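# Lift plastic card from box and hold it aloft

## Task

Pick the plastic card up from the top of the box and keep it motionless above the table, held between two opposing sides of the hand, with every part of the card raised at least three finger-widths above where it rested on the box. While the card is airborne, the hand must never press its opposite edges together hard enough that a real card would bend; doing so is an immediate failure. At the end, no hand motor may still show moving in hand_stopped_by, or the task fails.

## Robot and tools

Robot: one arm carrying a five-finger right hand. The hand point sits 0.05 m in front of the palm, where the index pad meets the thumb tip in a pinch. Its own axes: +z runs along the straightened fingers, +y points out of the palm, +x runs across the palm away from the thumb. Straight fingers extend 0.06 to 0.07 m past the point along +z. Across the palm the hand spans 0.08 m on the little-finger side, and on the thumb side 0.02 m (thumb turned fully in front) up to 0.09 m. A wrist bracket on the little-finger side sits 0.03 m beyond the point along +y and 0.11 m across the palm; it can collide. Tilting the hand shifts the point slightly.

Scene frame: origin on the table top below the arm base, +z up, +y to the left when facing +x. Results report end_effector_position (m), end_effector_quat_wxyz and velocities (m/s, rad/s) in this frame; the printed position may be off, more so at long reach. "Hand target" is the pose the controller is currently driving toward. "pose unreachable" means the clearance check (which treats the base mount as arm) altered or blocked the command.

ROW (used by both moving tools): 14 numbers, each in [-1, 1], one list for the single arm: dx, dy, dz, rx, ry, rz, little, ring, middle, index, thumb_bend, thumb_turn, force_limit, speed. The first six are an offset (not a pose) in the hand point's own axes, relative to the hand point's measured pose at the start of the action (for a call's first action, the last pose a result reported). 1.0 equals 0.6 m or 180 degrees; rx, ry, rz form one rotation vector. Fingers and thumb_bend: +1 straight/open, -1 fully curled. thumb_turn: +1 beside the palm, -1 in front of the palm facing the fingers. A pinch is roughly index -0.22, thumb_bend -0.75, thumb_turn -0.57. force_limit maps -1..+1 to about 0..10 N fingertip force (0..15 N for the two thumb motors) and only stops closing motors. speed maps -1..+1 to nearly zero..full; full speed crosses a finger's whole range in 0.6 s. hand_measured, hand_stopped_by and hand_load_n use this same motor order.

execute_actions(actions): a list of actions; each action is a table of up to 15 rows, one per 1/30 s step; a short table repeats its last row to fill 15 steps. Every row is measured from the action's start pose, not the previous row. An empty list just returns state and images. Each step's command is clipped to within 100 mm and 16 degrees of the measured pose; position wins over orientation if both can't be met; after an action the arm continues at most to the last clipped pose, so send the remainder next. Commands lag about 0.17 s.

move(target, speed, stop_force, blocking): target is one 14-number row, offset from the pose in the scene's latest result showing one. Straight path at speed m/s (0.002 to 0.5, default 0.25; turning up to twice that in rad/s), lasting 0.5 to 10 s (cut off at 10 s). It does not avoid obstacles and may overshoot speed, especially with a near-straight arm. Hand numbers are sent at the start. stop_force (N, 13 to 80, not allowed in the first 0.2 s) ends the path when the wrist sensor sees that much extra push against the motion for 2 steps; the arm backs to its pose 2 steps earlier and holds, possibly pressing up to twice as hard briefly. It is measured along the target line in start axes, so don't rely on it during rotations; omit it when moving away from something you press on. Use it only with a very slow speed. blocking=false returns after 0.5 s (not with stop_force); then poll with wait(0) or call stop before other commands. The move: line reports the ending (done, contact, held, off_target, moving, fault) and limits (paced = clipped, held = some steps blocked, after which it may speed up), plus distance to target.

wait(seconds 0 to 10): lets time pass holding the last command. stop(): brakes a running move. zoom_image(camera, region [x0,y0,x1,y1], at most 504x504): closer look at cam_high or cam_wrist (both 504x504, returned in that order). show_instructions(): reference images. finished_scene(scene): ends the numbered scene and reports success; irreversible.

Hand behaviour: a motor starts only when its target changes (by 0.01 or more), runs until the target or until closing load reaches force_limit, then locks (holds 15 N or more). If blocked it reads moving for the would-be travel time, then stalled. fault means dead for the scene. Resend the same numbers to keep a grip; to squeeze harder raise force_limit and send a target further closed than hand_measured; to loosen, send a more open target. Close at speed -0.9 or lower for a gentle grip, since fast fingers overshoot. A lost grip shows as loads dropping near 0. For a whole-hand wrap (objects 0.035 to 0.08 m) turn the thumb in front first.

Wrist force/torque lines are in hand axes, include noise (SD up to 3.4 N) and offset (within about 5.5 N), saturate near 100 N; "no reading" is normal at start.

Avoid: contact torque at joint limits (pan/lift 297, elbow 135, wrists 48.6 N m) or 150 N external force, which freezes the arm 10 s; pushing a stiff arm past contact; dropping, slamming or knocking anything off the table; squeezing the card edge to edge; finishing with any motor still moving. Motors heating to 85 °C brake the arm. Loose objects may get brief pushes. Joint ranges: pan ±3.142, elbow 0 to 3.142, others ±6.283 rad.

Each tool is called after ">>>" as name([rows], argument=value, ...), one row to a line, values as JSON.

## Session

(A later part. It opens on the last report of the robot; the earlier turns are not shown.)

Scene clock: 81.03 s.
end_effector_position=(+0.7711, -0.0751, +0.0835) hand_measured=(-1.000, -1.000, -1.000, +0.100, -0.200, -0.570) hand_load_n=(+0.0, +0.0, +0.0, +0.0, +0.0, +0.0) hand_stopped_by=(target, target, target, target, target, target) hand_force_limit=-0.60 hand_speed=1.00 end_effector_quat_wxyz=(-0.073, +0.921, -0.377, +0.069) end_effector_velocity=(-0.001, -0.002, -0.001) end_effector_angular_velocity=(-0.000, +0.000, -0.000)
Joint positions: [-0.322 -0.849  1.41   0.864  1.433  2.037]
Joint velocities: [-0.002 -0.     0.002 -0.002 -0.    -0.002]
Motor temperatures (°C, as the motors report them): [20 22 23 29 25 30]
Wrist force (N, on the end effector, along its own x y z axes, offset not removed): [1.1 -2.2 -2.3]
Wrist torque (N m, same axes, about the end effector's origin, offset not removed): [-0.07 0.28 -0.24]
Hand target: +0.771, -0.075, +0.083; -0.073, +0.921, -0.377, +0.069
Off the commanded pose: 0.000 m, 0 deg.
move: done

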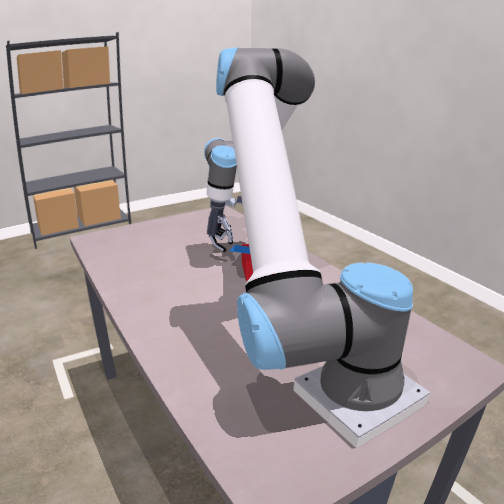

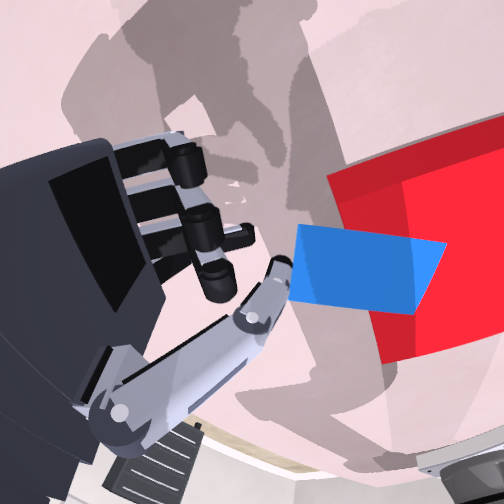

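>>> move(target=[-0.008,0.058,-0.012,0,0,0,-1,-1,-1,0.1,-0.2,-0.57,-0.6,1], speed=0.02)

Scene clock: 83.63 s.
end_effector_position=(+0.7428, -0.0969, +0.0837) hand_measured=(-1.000, -1.000, -1.000, +0.100, -0.200, -0.570) hand_load_n=(+0.0, +0.0, +0.0, +0.0, +0.0, +0.0) hand_stopped_by=(target, target, target, target, target, target) hand_force_limit=-0.60 hand_speed=1.00 end_effector_quat_wxyz=(-0.073, +0.921, -0.377, +0.069) end_effector_velocity=(-0.002, -0.001, -0.001) end_effector_angular_velocity=(+0.001, +0.002, -0.000)
Joint positions: [-0.361 -0.884  1.476  0.839  1.427  1.998]
Joint velocities: [-0.002 -0.001  0.004 -0.001 -0.    -0.002]
Motor temperatures (°C, as the motors report them): [20 22 23 29 25 30]
Wrist force (N, on the end effector, along its own x y z axes, offset not removed): [-0.5 -3.5 -4.6]
Wrist torque (N m, same axes, about the end effector's origin, offset not removed): [-0.12 0.63 -0.35]
Hand target: +0.743, -0.097, +0.084; -0.073, +0.921, -0.377, +0.069
Off the commanded pose: 0.000 m, 0 deg.
move: done

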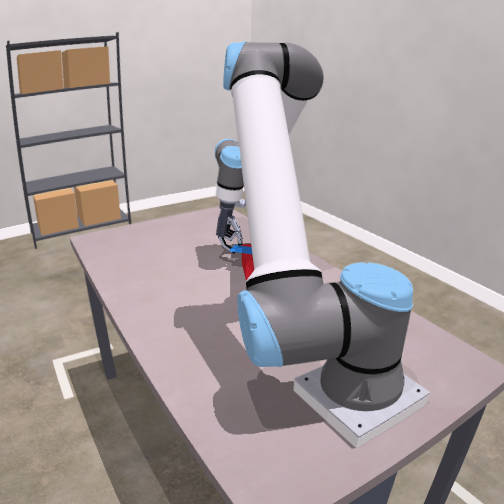

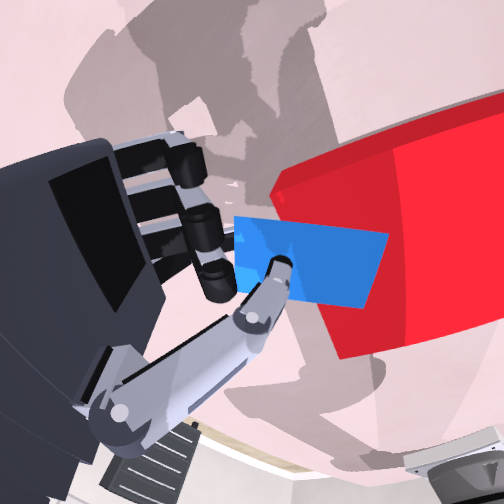

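The thumb is above the card and the index is below it, so I'm closing the pinch.

>>> move(target=[0,0,0,0,0,0,-1,-1,-1,-0.4,-0.85,-0.57,-0.2,-0.5])

>>> move(target=[0,0,-0.17,0,0,0,-1,-1,-1,-0.4,-0.85,-0.57,-0.2,-0.5], speed=0.06)

Scene clock: 85.03 s.
end_effector_position=(+0.7427, -0.0969, +0.0837) hand_measured=(-1.000, -1.000, -1.000, -0.256, -0.450, -0.570) hand_load_n=(+0.0, +0.0, +0.0, +8.0, +7.5, +0.0) hand_stopped_by=(target, target, target, force, force, target) hand_force_limit=-0.20 hand_speed=-0.50 end_effector_quat_wxyz=(-0.073, +0.921, -0.377, +0.069) end_effector_velocity=(+0.000, +0.000, -0.000) end_effector_angular_velocity=(+0.000, -0.000, -0.001)
Joint positions: [-0.361 -0.884  1.476  0.839  1.427  1.998]
Joint velocities: [ 0.     0.    -0.001 -0.    -0.     0.001]
Motor temperatures (°C, as the motors report them): [20 22 23 29 25 30]
Wrist force (N, on the end effector, along its own x y z axes, offset not removed): [-1.7 -1.6 -4.3]
Wrist torque (N m, same axes, about the end effector's origin, offset not removed): [0.05 0.71 -0.36]
Hand target: +0.743, -0.097, +0.084; -0.073, +0.921, -0.377, +0.069
Off the commanded pose: 0.000 m, 0 deg.
move: done

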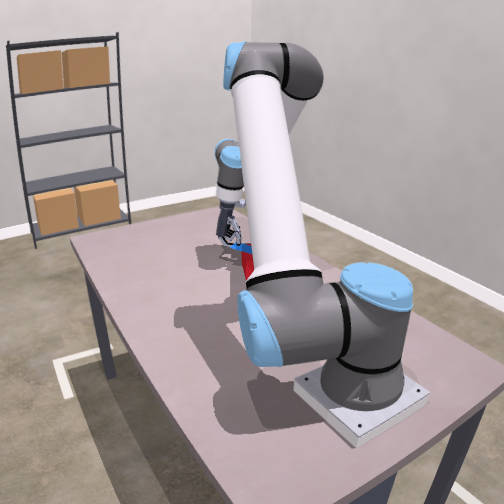

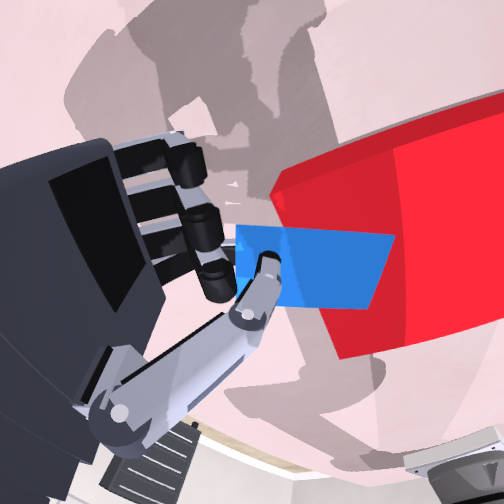

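Scene clock: 87.10 s.
end_effector_position=(+0.7244, -0.1056, +0.1835) hand_measured=(-1.000, -1.000, -1.000, -0.256, -0.450, -0.570) hand_load_n=(+0.0, +0.0, +0.0, +3.0, +5.0, +0.0) hand_stopped_by=(target, target, target, force, force, target) hand_force_limit=-0.20 hand_speed=-0.50 end_effector_quat_wxyz=(-0.073, +0.921, -0.377, +0.069) end_effector_velocity=(-0.001, -0.000, +0.002) end_effector_angular_velocity=(-0.000, +0.001, -0.000)
Joint positions: [-0.381 -0.991  1.46   0.965  1.425  1.977]
Joint velocities: [-0.    -0.002 -0.001  0.003  0.    -0.   ]
Motor temperatures (°C, as the motors report them): [20 22 23 29 25 30]
Wrist force (N, on the end effector, along its own x y z axes, offset not removed): [-0.4 -3.2 -3.1]
Wrist torque (N m, same axes, about the end effector's origin, offset not removed): [-0.13 0.57 -0.30]
Hand target: +0.724, -0.106, +0.184; -0.073, +0.921, -0.377, +0.069
Off the commanded pose: 0.000 m, 0 deg.
move: done

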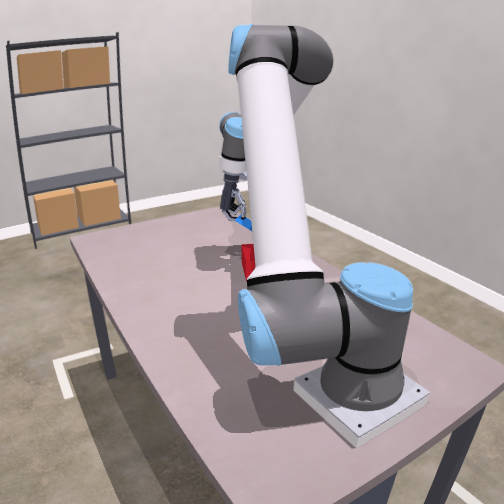

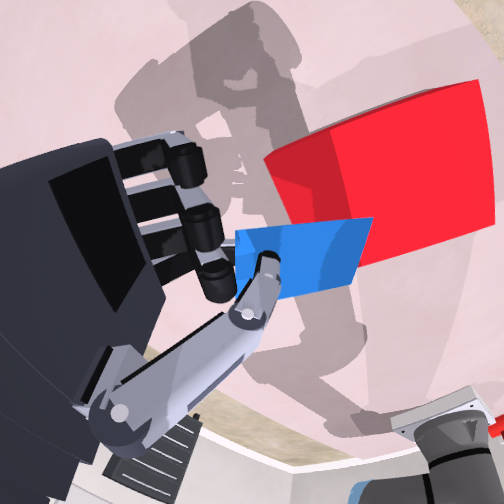

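The card is drooping and the grip load has dropped, so I'm tightening the pinch and raising it further.

>>> move(target=[0,0,-0.06,0,0,0,-1,-1,-1,-0.45,-0.9,-0.57,0.1,-0.6], speed=0.04)

Scene clock: 89.20 s.
end_effector_position=(+0.7179, -0.1087, +0.2186) hand_measured=(-1.000, -1.000, -1.000, -0.274, -0.466, -0.570) hand_load_n=(+0.0, +0.0, +0.0, +9.5, +8.5, +0.0) hand_stopped_by=(target, target, target, force, force, target) hand_force_limit=0.10 hand_speed=-0.60 end_effector_quat_wxyz=(-0.073, +0.921, -0.377, +0.069) end_effector_velocity=(-0.001, -0.001, +0.001) end_effector_angular_velocity=(+0.000, +0.001, -0.001)
Joint positions: [-0.389 -1.025  1.447  1.012  1.424  1.97 ]
Joint velocities: [-0.001 -0.001 -0.     0.003  0.    -0.   ]
Motor temperatures (°C, as the motors report them): [20 22 23 29 25 30]
Wrist force (N, on the end effector, along its own x y z axes, offset not removed): [2.2 -2.2 -4.3]
Wrist torque (N m, same axes, about the end effector's origin, offset not removed): [0.13 0.16 -0.18]
Hand target: +0.718, -0.109, +0.219; -0.073, +0.921, -0.377, +0.069
Off the commanded pose: 0.000 m, 0 deg.
move: done

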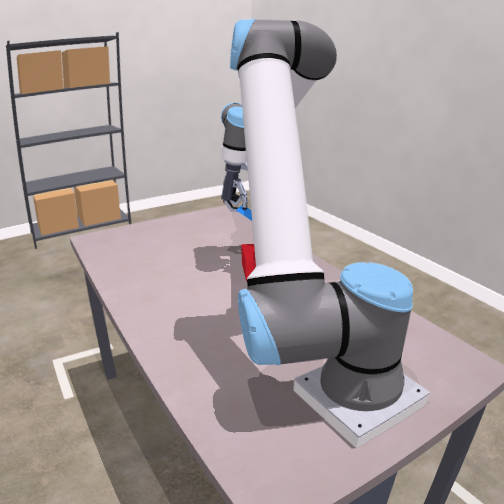

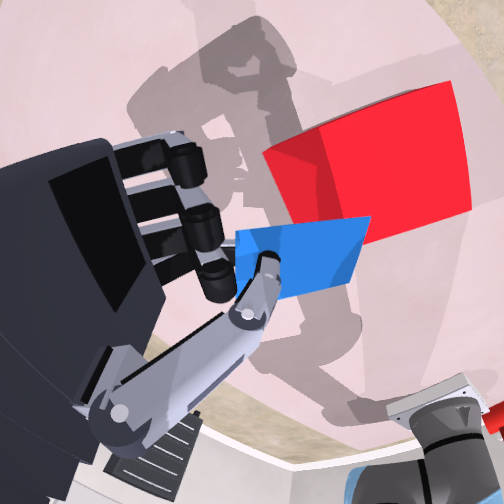

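>>> finished_scene(scene=2)

The scene is finished: the task was done.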